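# Open the tuck-front mailer box and leave it upright

## Task

Get the box open so that it sits upright with its walls still standing. Then release it and move both grippers away. The result only counts if the box stays that way on its own, with nothing held by the robot.

## Robot and tools

Robot: two arms, left_arm and right_arm, each ending in a parallel gripper. The names do not describe which side of a camera image they appear on. The box is a tuck-front mailer. Its reference pages can be viewed with show_instructions, which takes no arguments and moves nothing. Nothing may be pushed or knocked off the table, and the arms must not collide or press hard against each other.

Frames. Reported poses use a single scene frame. The origin lies on the table surface midway between the arms, +x points out over the table, +z points up, and left_arm sits on the +y side. Each gripper also has its own axes: the fingers extend along its +z and close along its y. end_effector_position is the point between the finger pads, roughly 1 cm short of the fingertips. Printed positions can be somewhat wrong, especially when an arm reaches far.

The row format, used by both motion tools: 14 numbers, each from -1 to 1. The first seven are for left_arm and the last seven for right_arm, in the order dx, dy, dz, rx, ry, rz, opening. This holds even when only one arm should move. dx, dy and dz are an offset, not a pose. They are measured in the gripper's own axes from the gripper's measured pose, and 1.0 equals 0.6 m. rx, ry and rz form one rotation vector, also in gripper axes, and 1.0 equals 180 degrees. opening is absolute: +1 is fully open (0.093 m) and -1 is closed. To keep an arm still, send zero offsets, plus whatever opening it should keep.

execute_actions(actions): actions is a list of actions. Each action is a table of up to 15 rows, and each row lasts one control step of 1/30 s. If a table has fewer than 15 rows, its last row repeats until 15 steps are done. Every row in an action is an offset from the gripper pose at that action's start, not from the row before. For a call's first action, that start is the most recent pose reported in the scene. Passing an empty list moves nothing and just returns the state and images.

move(target, speed, blocking): target is one 14-number row, offset from the pose in the latest result that shows a pose. Each gripper travels in a straight line toward its target, and both arms arrive together after 0.5 to 10 s. If a path would take longer, it is cut off at 10 s. speed is the top path speed in m/s, from 0.002 to 0.5, default 0.25, and turning is capped at twice that value in rad/s. Paths do not avoid obstacles or the other arm. Grippers lag, may wander off the path, and can exceed the speed near full reach. Faster contact hits harder, and aiming past a surface presses harder. The opening is sent when the move begins. With blocking=false, the result comes back after 0.5 s while the motion continues; until a result shows the move finished, use wait or stop before sending new rows or moves. The result adds a move: line giving the outcome (done, off_target, moving, held, fault) and any limits, plus each gripper's distance from its target. If the outcome names only one arm, the other one finished. limits=paced means a pose was clipped. limits=held means a check blocked some steps, and the arm may then speed up sharply.

wait(seconds): 0 to 10. Lets the simulation run with the last commands held, and returns early if a running move finishes. stop: brakes the running move; braking needs room, while the fingers keep moving. zoom_image(camera, region): gives a closer view of [x0, y0, x1, y1] pixels from that camera's latest image, where (0,0) is the top-left corner and the region is at most 504x504. Cameras are cam_head_left, cam_head_right, cam_high, cam_low, cam_left_wrist and cam_right_wrist, each 672x504. finished_scene(scene): ends the given scene number irreversibly; the box must already be open and stable.

Controller behaviour. At each step a commanded pose is clipped to at most 70 mm and 16 degrees away from the measured pose, so far targets take several actions. After an action the arm continues only as far as the last clipped pose. Joint friction can leave a gripper up to about 31 mm short, and very small commands may do nothing. Position takes priority over orientation. Hand target lines show where each gripper is currently being driven. A pose unreachable line names an arm whose command the clearance check altered or blocked. Joint ranges in rad: waist -2.618 to 3.054, shoulder 0 to 3.142, elbow 0 to 3.142, wrist pitch -1.571 to 1.571, wrist yaw -1.571 to 1.571, wrist roll -2.094 to 2.094.

Gripping. grip_measured is the motor position on the opening scale. Pads meet near -0.94, and each mm of object width adds about 0.0208. Each gripper has its own fixed offset of up to about 0.02. Sending a number further below an object's width reading squeezes harder, up to about 50 to 62 N per pad. Parts thinner than about 5 mm get less force, and first contact can spike. Keep sending the closing number to keep a grip. The last entry of each arm's joint list is the opening in metres, which stops at zero.

Cautions. Holding loads heats the motors. MOTOR HOT appears from 75 °C. At 90 °C that arm is stopped for 10 s, and at 100 °C it goes limp and falls; both are reported as OVER-TEMPERATURE FAULT lines. FAULT lines can cut short moves or waits. Avoid drops, slips, slams and hard pushes on the box. Finish by opening both grippers and backing away from the box.

Each tool is called after ">>>" as name(argument=value, ...), one argument or row to a line, values as JSON.

## Session

>>> show_instructions(
)

>>> execute_actions(
  actions=[],
)

Reference images for this scene: Tuck-front mailer box page 1, Tuck-front mailer box page 2.

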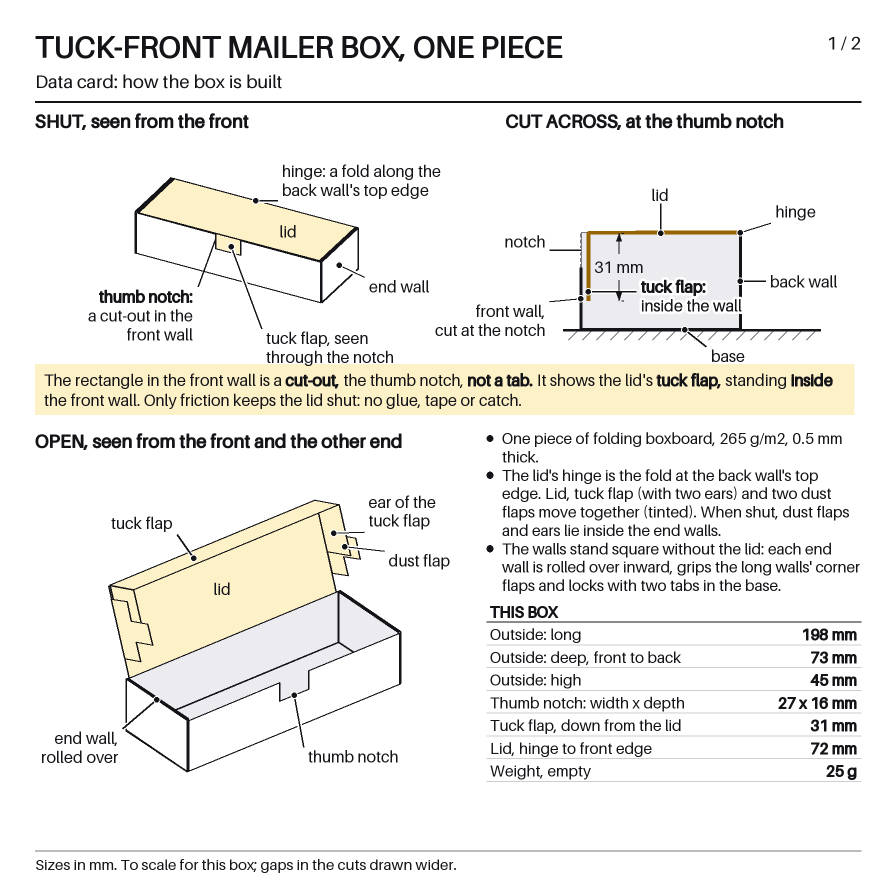

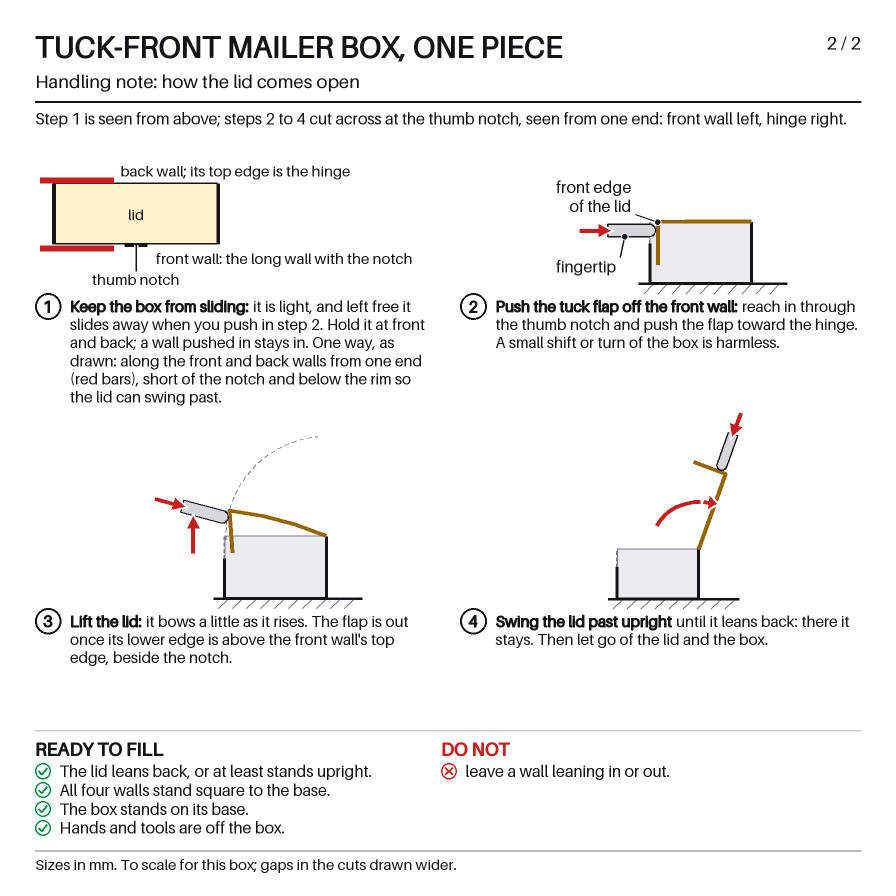

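Scene clock: 0.00 s.
left_arm: end_effector_position=(+0.2130, +0.5824, +0.2671) grip_measured=+0.997 end_effector_quat_wxyz=(-0.221, +0.841, -0.391, +0.302) | right_arm: end_effector_position=(+0.2223, -0.0805, +0.3313) grip_measured=+0.995 end_effector_quat_wxyz=(+0.394, -0.061, +0.668, +0.629)
Joint positions: left_arm=[ 1.281  1.706  1.787 -1.195  0.639 -1.194  0.093] | right_arm=[ 0.434  0.746  0.557  0.306 -0.528  0.98   0.093]
Joint velocities: left_arm=[-0.007 -0.007 -0.007 -0.051 -0.007 -0.037 -0.001] | right_arm=[-0.007 -0.007 -0.012 -0.022 -0.037 -0.095 -0.002]
Motor temperatures (°C, as the motors report them): left_arm=[27 29 28 37 27 25] | right_arm=[27 45 33 38 27 26]
Hand target (left_arm): +0.213, +0.582, +0.267; -0.221, +0.841, -0.391, +0.302
Hand target (right_arm): +0.222, -0.081, +0.331; +0.394, -0.061, +0.668, +0.629

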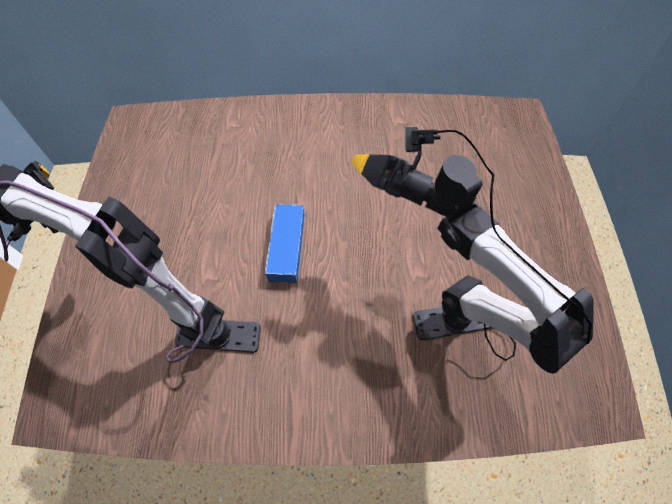

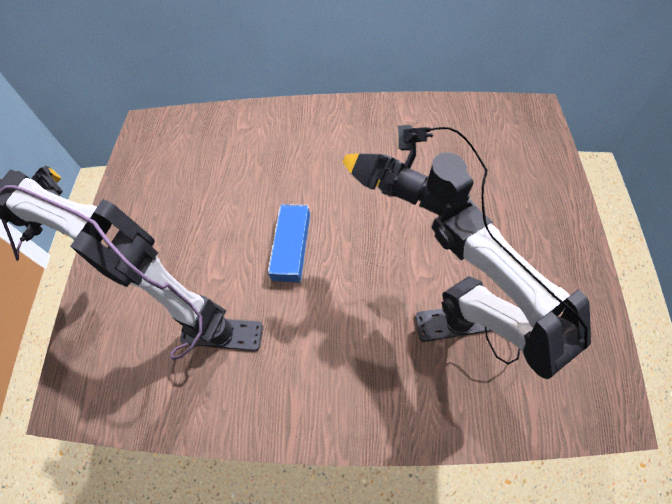

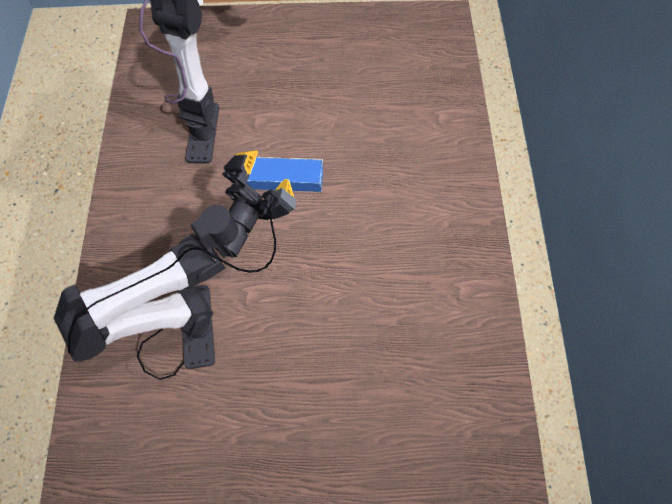

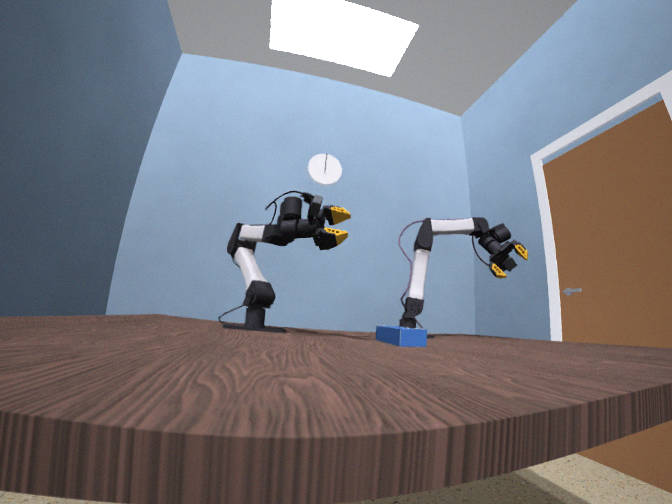

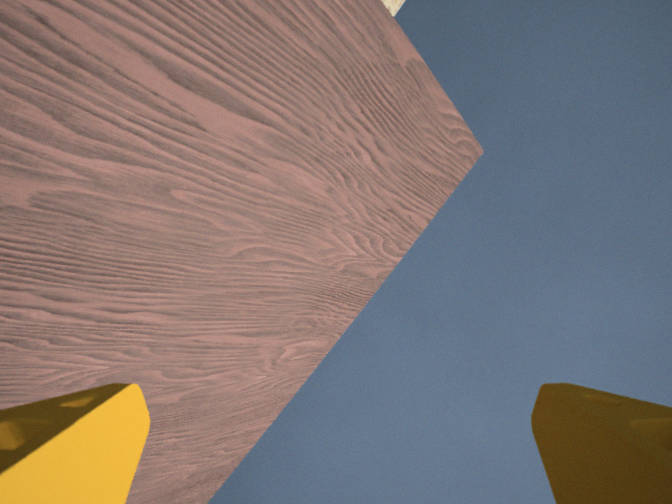

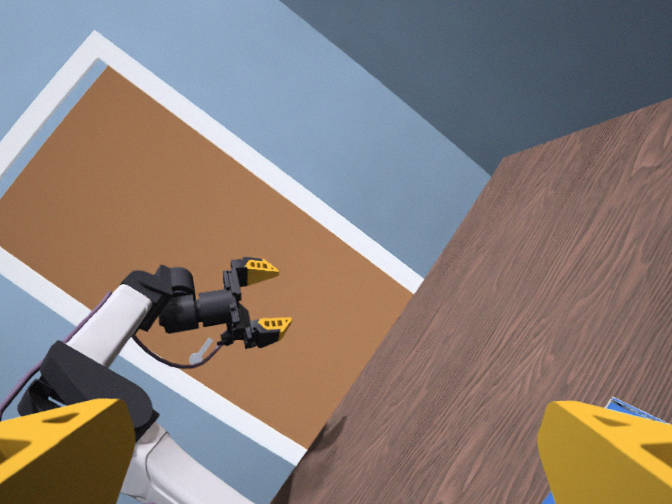

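>>> zoom_image(
  camera="cam_head_left",
  region=[230,190,350,300],
)

>>> zoom_image(
  camera="cam_low",
  region=[360,310,440,360],
)

Region (230, 190, 350, 300) of cam_head_left's 672x504 image, scaled by 4.200, with more detail than that image has; it fills the top 462 rows of this view, and the rest is white.

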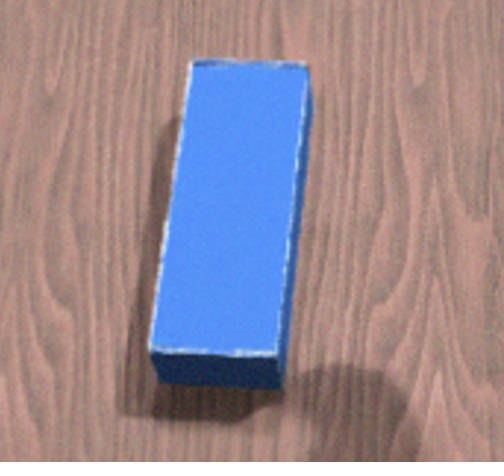

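Region (360, 310, 440, 360) of cam_low's 672x504 image, scaled by 6.300, with more detail than that image has; it fills the top 315 rows of this view, and the rest is white.

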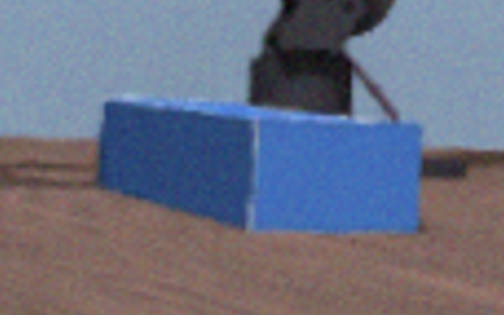

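>>> move(
  target=[0,0,0,0,0,0,1,0.258,-0.19,0.215,0.452,0.283,0.044,1],
)

Scene clock: 14.87 s.
left_arm: end_effector_position=(+0.2130, +0.5824, +0.2671) grip_measured=+0.997 end_effector_quat_wxyz=(-0.221, +0.841, -0.391, +0.302) | right_arm: end_effector_position=(+0.2436, +0.0716, +0.1536) grip_measured=+0.995 end_effector_quat_wxyz=(+0.027, +0.003, +0.999, +0.033)
Joint positions: left_arm=[ 1.281  1.706  1.787 -1.195  0.639 -1.194  0.093] | right_arm=[ 0.91   2.236  2.294 -1.545  0.014  1.052  0.093]
Joint velocities: left_arm=[ 0.007 -0.002  0.022 -0.037 -0.007  0.095 -0.001] | right_arm=[ 0.007  0.007 -0.017  0.037  0.007 -0.081 -0.   ]
Motor temperatures (°C, as the motors report them): left_arm=[27 30 30 38 27 25] | right_arm=[27 44 36 41 27 26]
Hand target (left_arm): +0.213, +0.582, +0.267; -0.221, +0.841, -0.391, +0.302
Hand target (right_arm): +0.242, +0.075, +0.159; +0.031, +0.004, +0.999, +0.037
Off the commanded pose (left_arm): 0.000 m, 0 deg.
Off the commanded pose (right_arm): 0.008 m, 5 deg.
joint sent to its limit (right arm) — the command would take joint 4 (wrist pitch) past its lower limit, so that joint was sent only as far as its limit.
move: off_target (right_arm)

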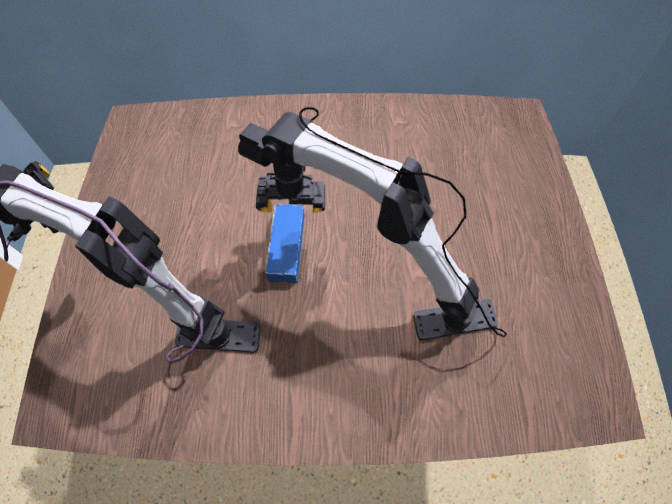

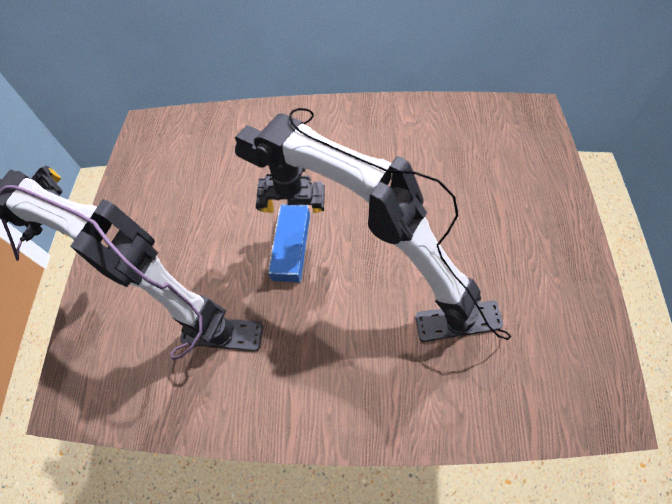

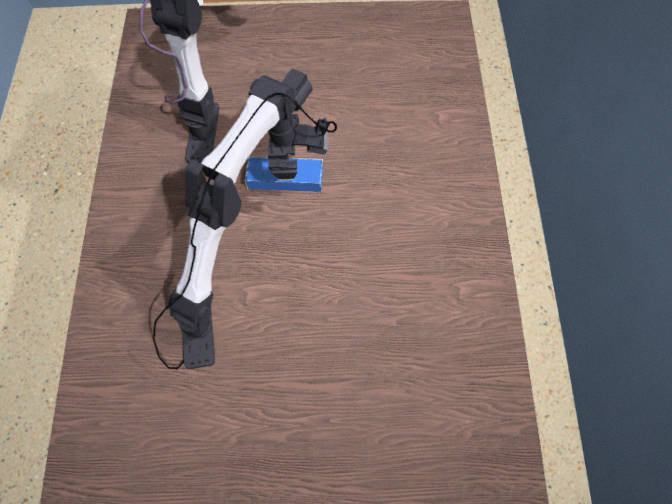

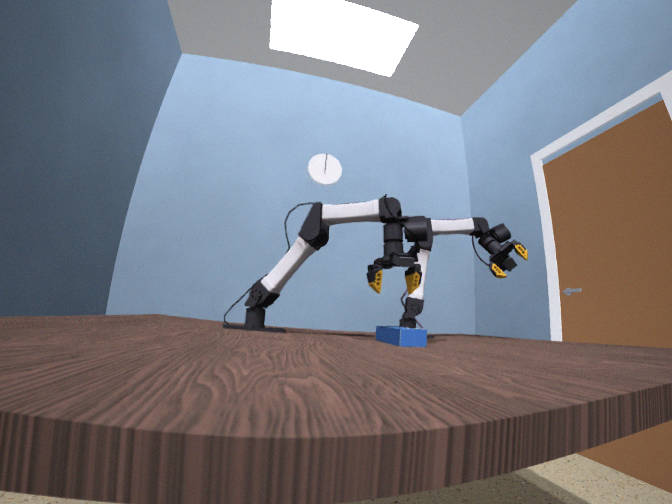

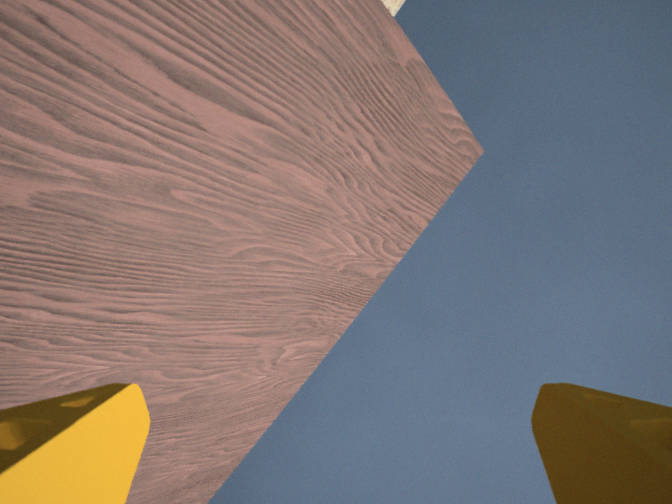

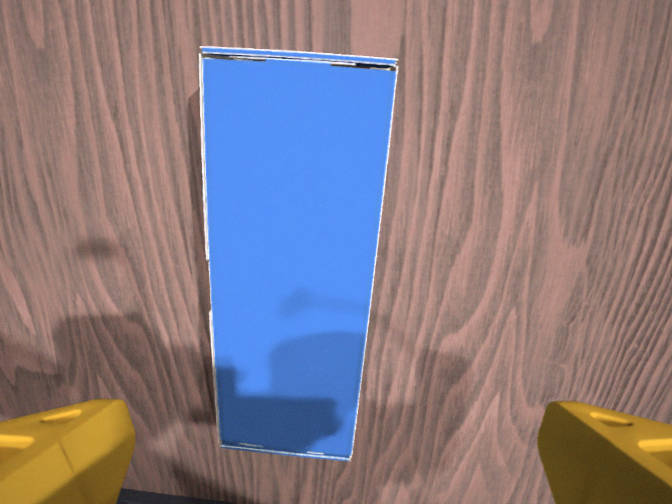

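>>> move(
  target=[0,0,0,0,0,0,1,-0.03,0.035,0.15,0,0,0.015,1],
  speed=0.08,
)

Scene clock: 18.93 s.
left_arm: end_effector_position=(+0.2130, +0.5824, +0.2671) grip_measured=+0.997 end_effector_quat_wxyz=(-0.221, +0.841, -0.391, +0.302) | right_arm: end_effector_position=(+0.2611, +0.1018, +0.0732) grip_measured=+0.995 end_effector_quat_wxyz=(+0.029, +0.016, +0.999, +0.037)
Joint positions: left_arm=[ 1.281  1.706  1.787 -1.195  0.639 -1.194  0.093] | right_arm=[ 0.91   2.345  2.154 -1.286  0.014  1.078  0.093]
Joint velocities: left_arm=[-0.002  0.007 -0.012 -0.037  0.051  0.051  0.   ] | right_arm=[-0.012 -0.007 -0.012 -0.022 -0.007 -0.066  0.   ]
Motor temperatures (°C, as the motors report them): left_arm=[27 31 30 38 27 25] | right_arm=[27 46 36 40 27 26]
Hand target (left_arm): +0.213, +0.582, +0.267; -0.221, +0.841, -0.391, +0.302
Hand target (right_arm): +0.265, +0.098, +0.066; +0.026, +0.027, +0.999, +0.033
Off the commanded pose (left_arm): 0.000 m, 0 deg.
Off the commanded pose (right_arm): 0.010 m, 1 deg.
move: done

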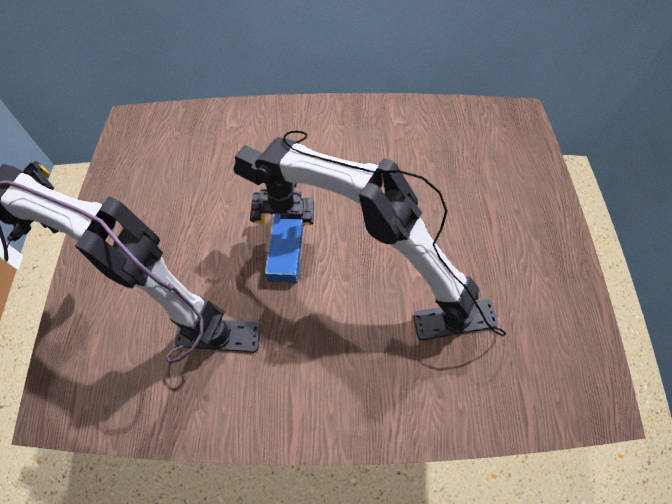

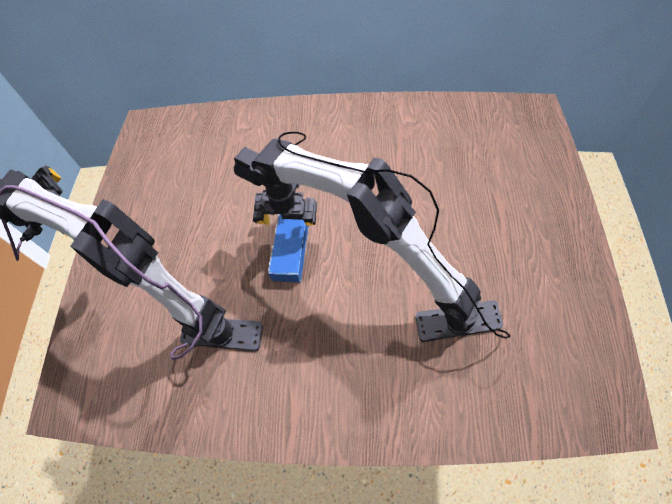

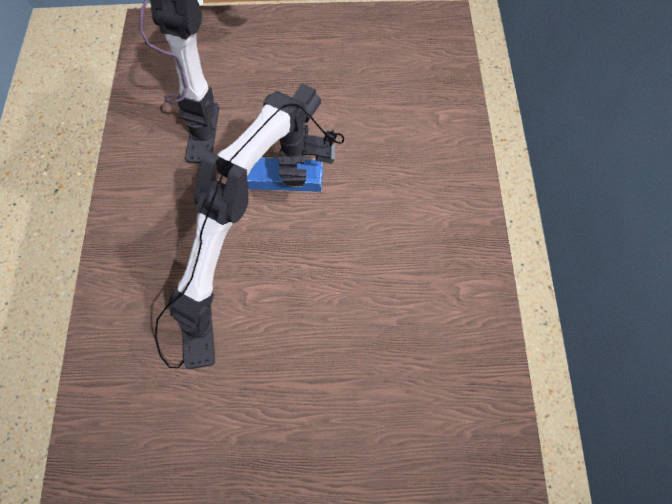

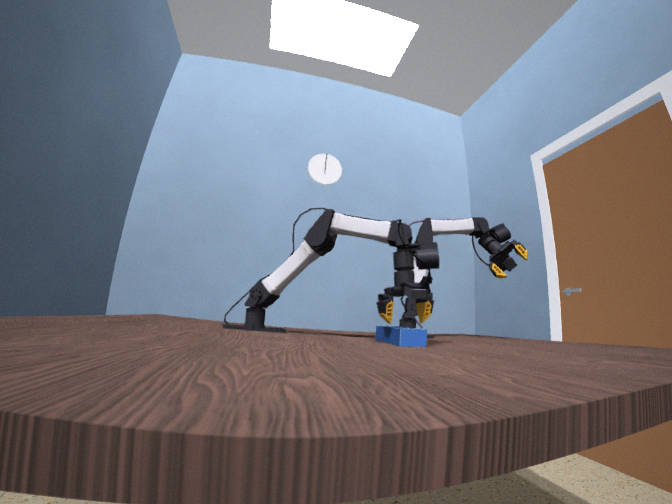

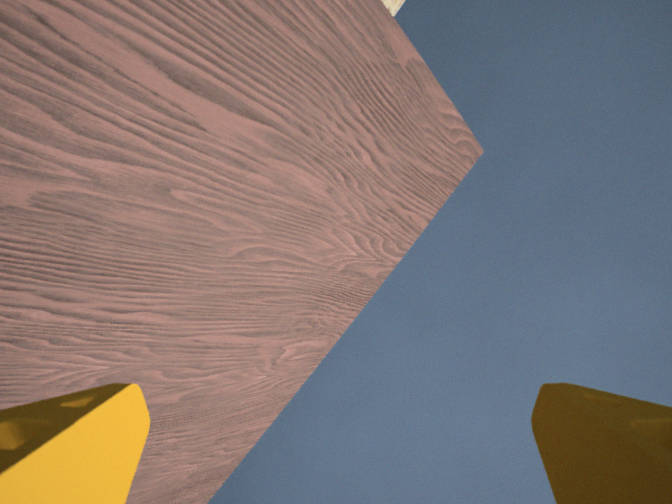

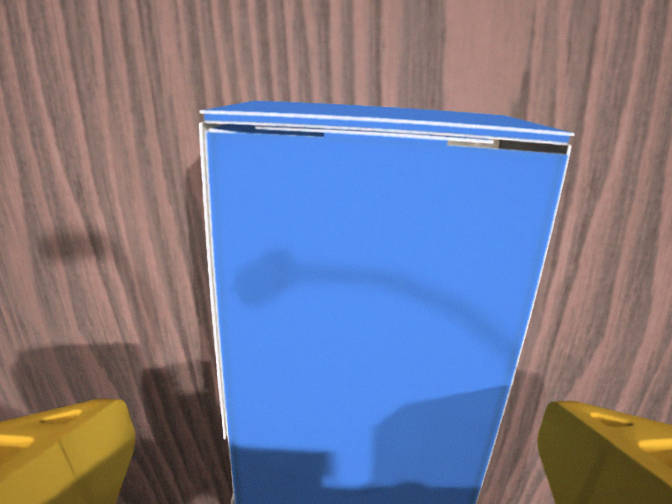

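>>> move(
  target=[0,0,0,0,0,0,1,0,-0.035,0.02,0.02,0,0.01,1],
  speed=0.03,
)

>>> move(
  target=[0,0,0,0,0,0,1,0,0,0.075,0,0,0,1],
  speed=0.03,
)

Scene clock: 23.67 s.
left_arm: end_effector_position=(+0.2130, +0.5824, +0.2671) grip_measured=+0.997 end_effector_quat_wxyz=(-0.221, +0.841, -0.391, +0.302) | right_arm: end_effector_position=(+0.2566, +0.0870, +0.0559) grip_measured=+0.995 end_effector_quat_wxyz=(+0.023, +0.022, +0.999, +0.005)
Joint positions: left_arm=[ 1.281  1.706  1.787 -1.195  0.639 -1.194  0.093] | right_arm=[ 0.91   2.345  2.089 -1.284  0.036  1.089  0.093]
Joint velocities: left_arm=[ 0.007 -0.002 -0.002 -0.007 -0.007 -0.037 -0.   ] | right_arm=[-0.022 -0.012  0.007  0.022  0.037  0.037 -0.001]
Motor temperatures (°C, as the motors report them): left_arm=[27 31 31 38 27 25] | right_arm=[27 48 36 39 27 26]
Hand target (left_arm): +0.213, +0.582, +0.267; -0.221, +0.841, -0.391, +0.302
Hand target (right_arm): +0.261, +0.082, +0.060; +0.028, +0.032, +0.999, +0.006
Off the commanded pose (left_arm): 0.000 m, 0 deg.
Off the commanded pose (right_arm): 0.008 m, 1 deg.
move: done

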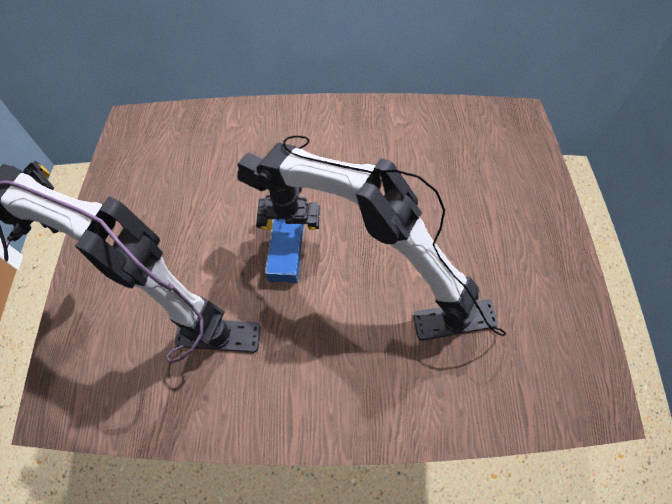

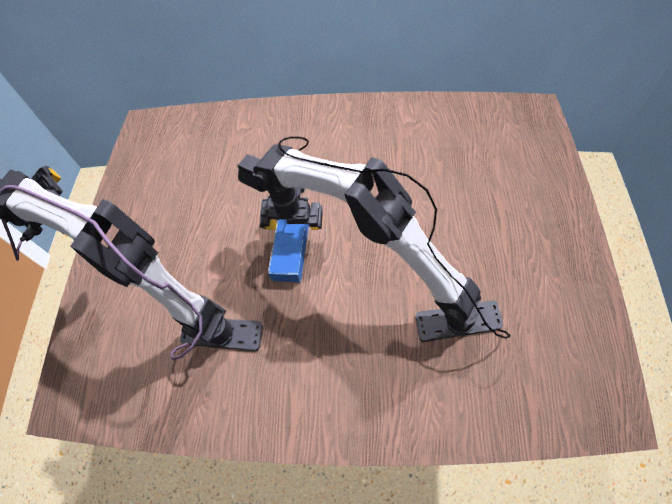

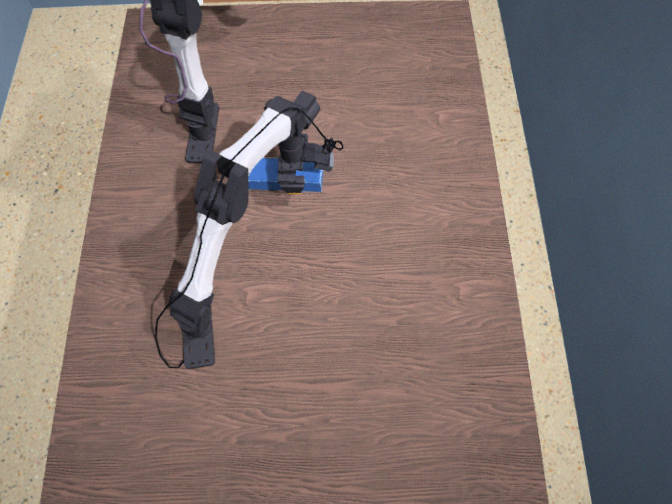

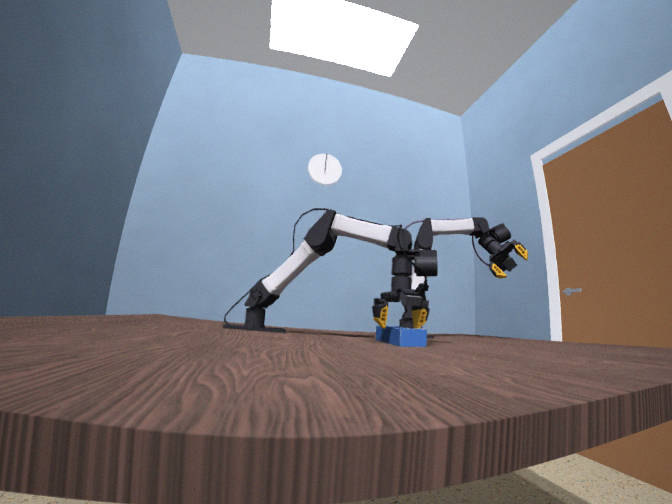

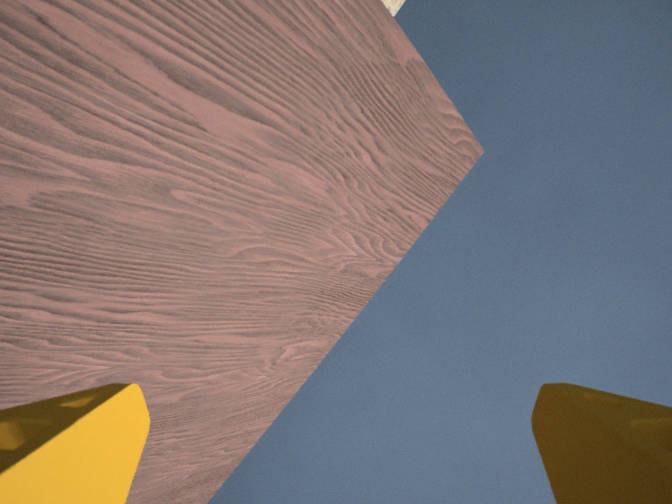

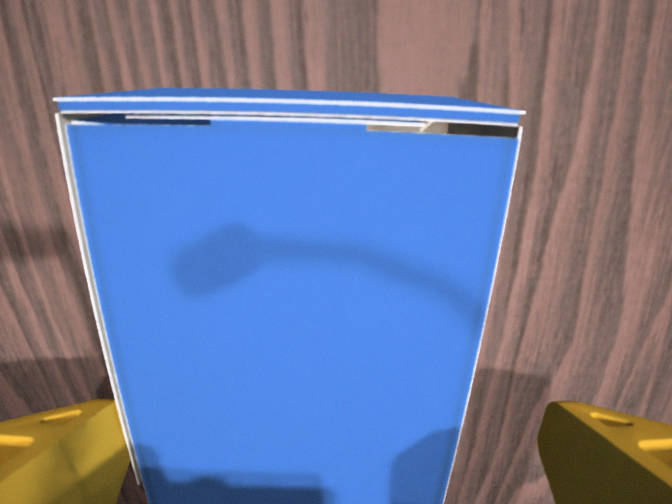

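Scene clock: 25.50 s.
left_arm: end_effector_position=(+0.2130, +0.5824, +0.2671) grip_measured=+0.997 end_effector_quat_wxyz=(-0.221, +0.841, -0.391, +0.302) | right_arm: end_effector_position=(+0.2588, +0.0906, +0.0200) grip_measured=+0.995 end_effector_quat_wxyz=(+0.027, +0.022, +0.999, +0.011)
Joint positions: left_arm=[ 1.281  1.706  1.787 -1.195  0.639 -1.194  0.093] | right_arm=[ 0.91   2.362  1.975 -1.138  0.036  1.089  0.093]
Joint velocities: left_arm=[ 0.017 -0.002 -0.017  0.007 -0.051  0.007 -0.001] | right_arm=[ 0.022  0.007  0.002  0.037 -0.051 -0.051 -0.002]
Motor temperatures (°C, as the motors report them): left_arm=[27 32 31 38 27 25] | right_arm=[27 49 36 38 27 26]
Hand target (left_arm): +0.213, +0.582, +0.267; -0.221, +0.841, -0.391, +0.302
Hand target (right_arm): +0.258, +0.087, +0.011; +0.023, +0.022, +0.999, +0.005
Off the commanded pose (left_arm): 0.000 m, 0 deg.
Off the commanded pose (right_arm): 0.010 m, 1 deg.
move: done

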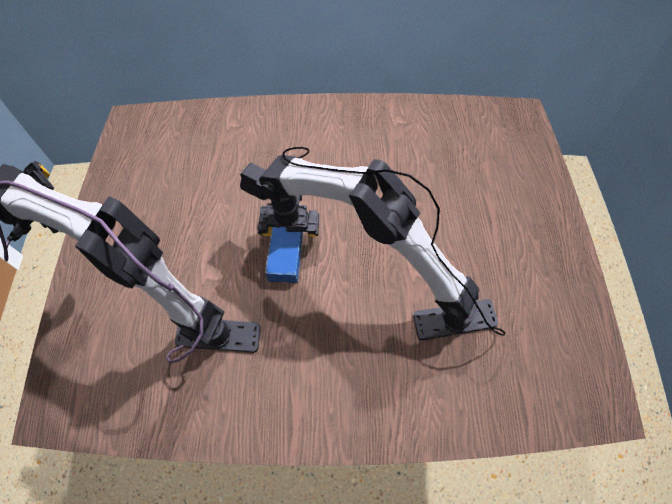

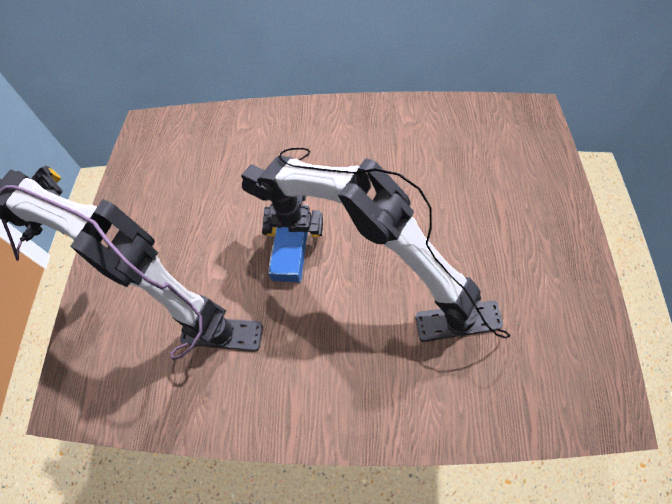

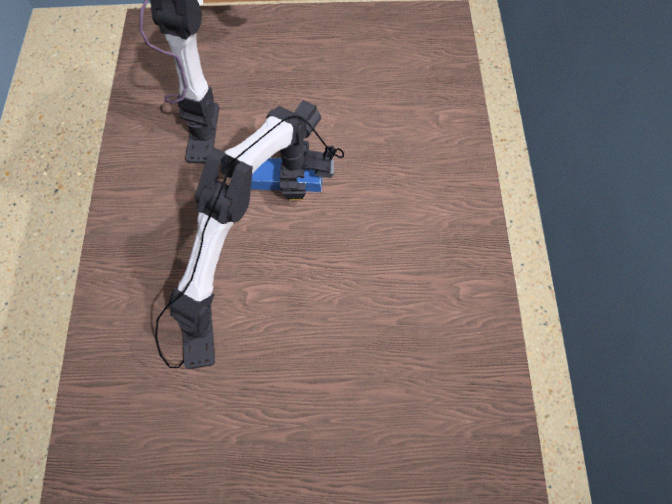

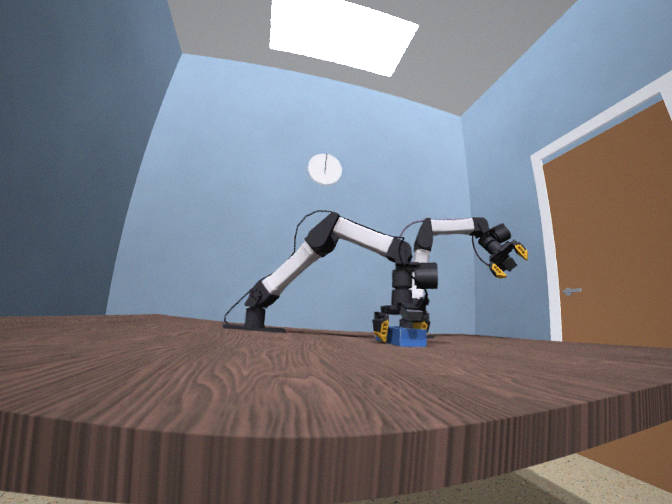

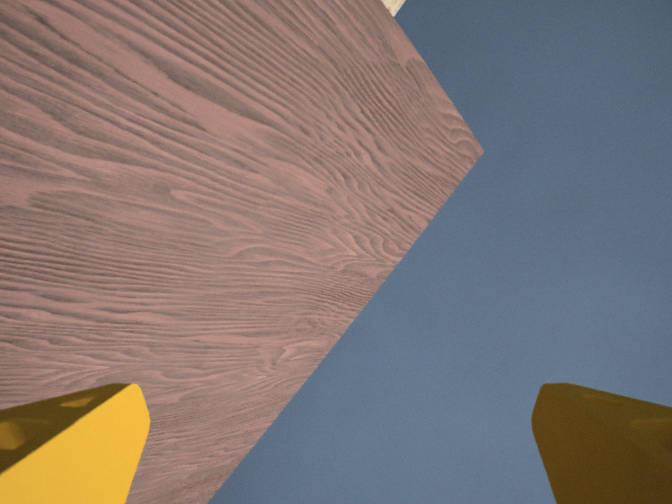

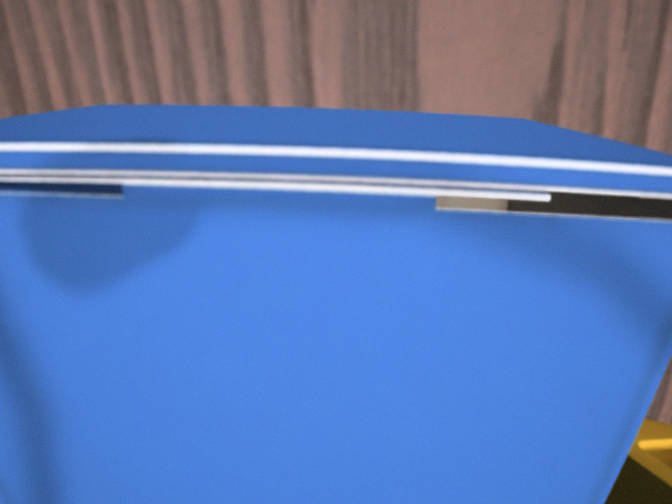

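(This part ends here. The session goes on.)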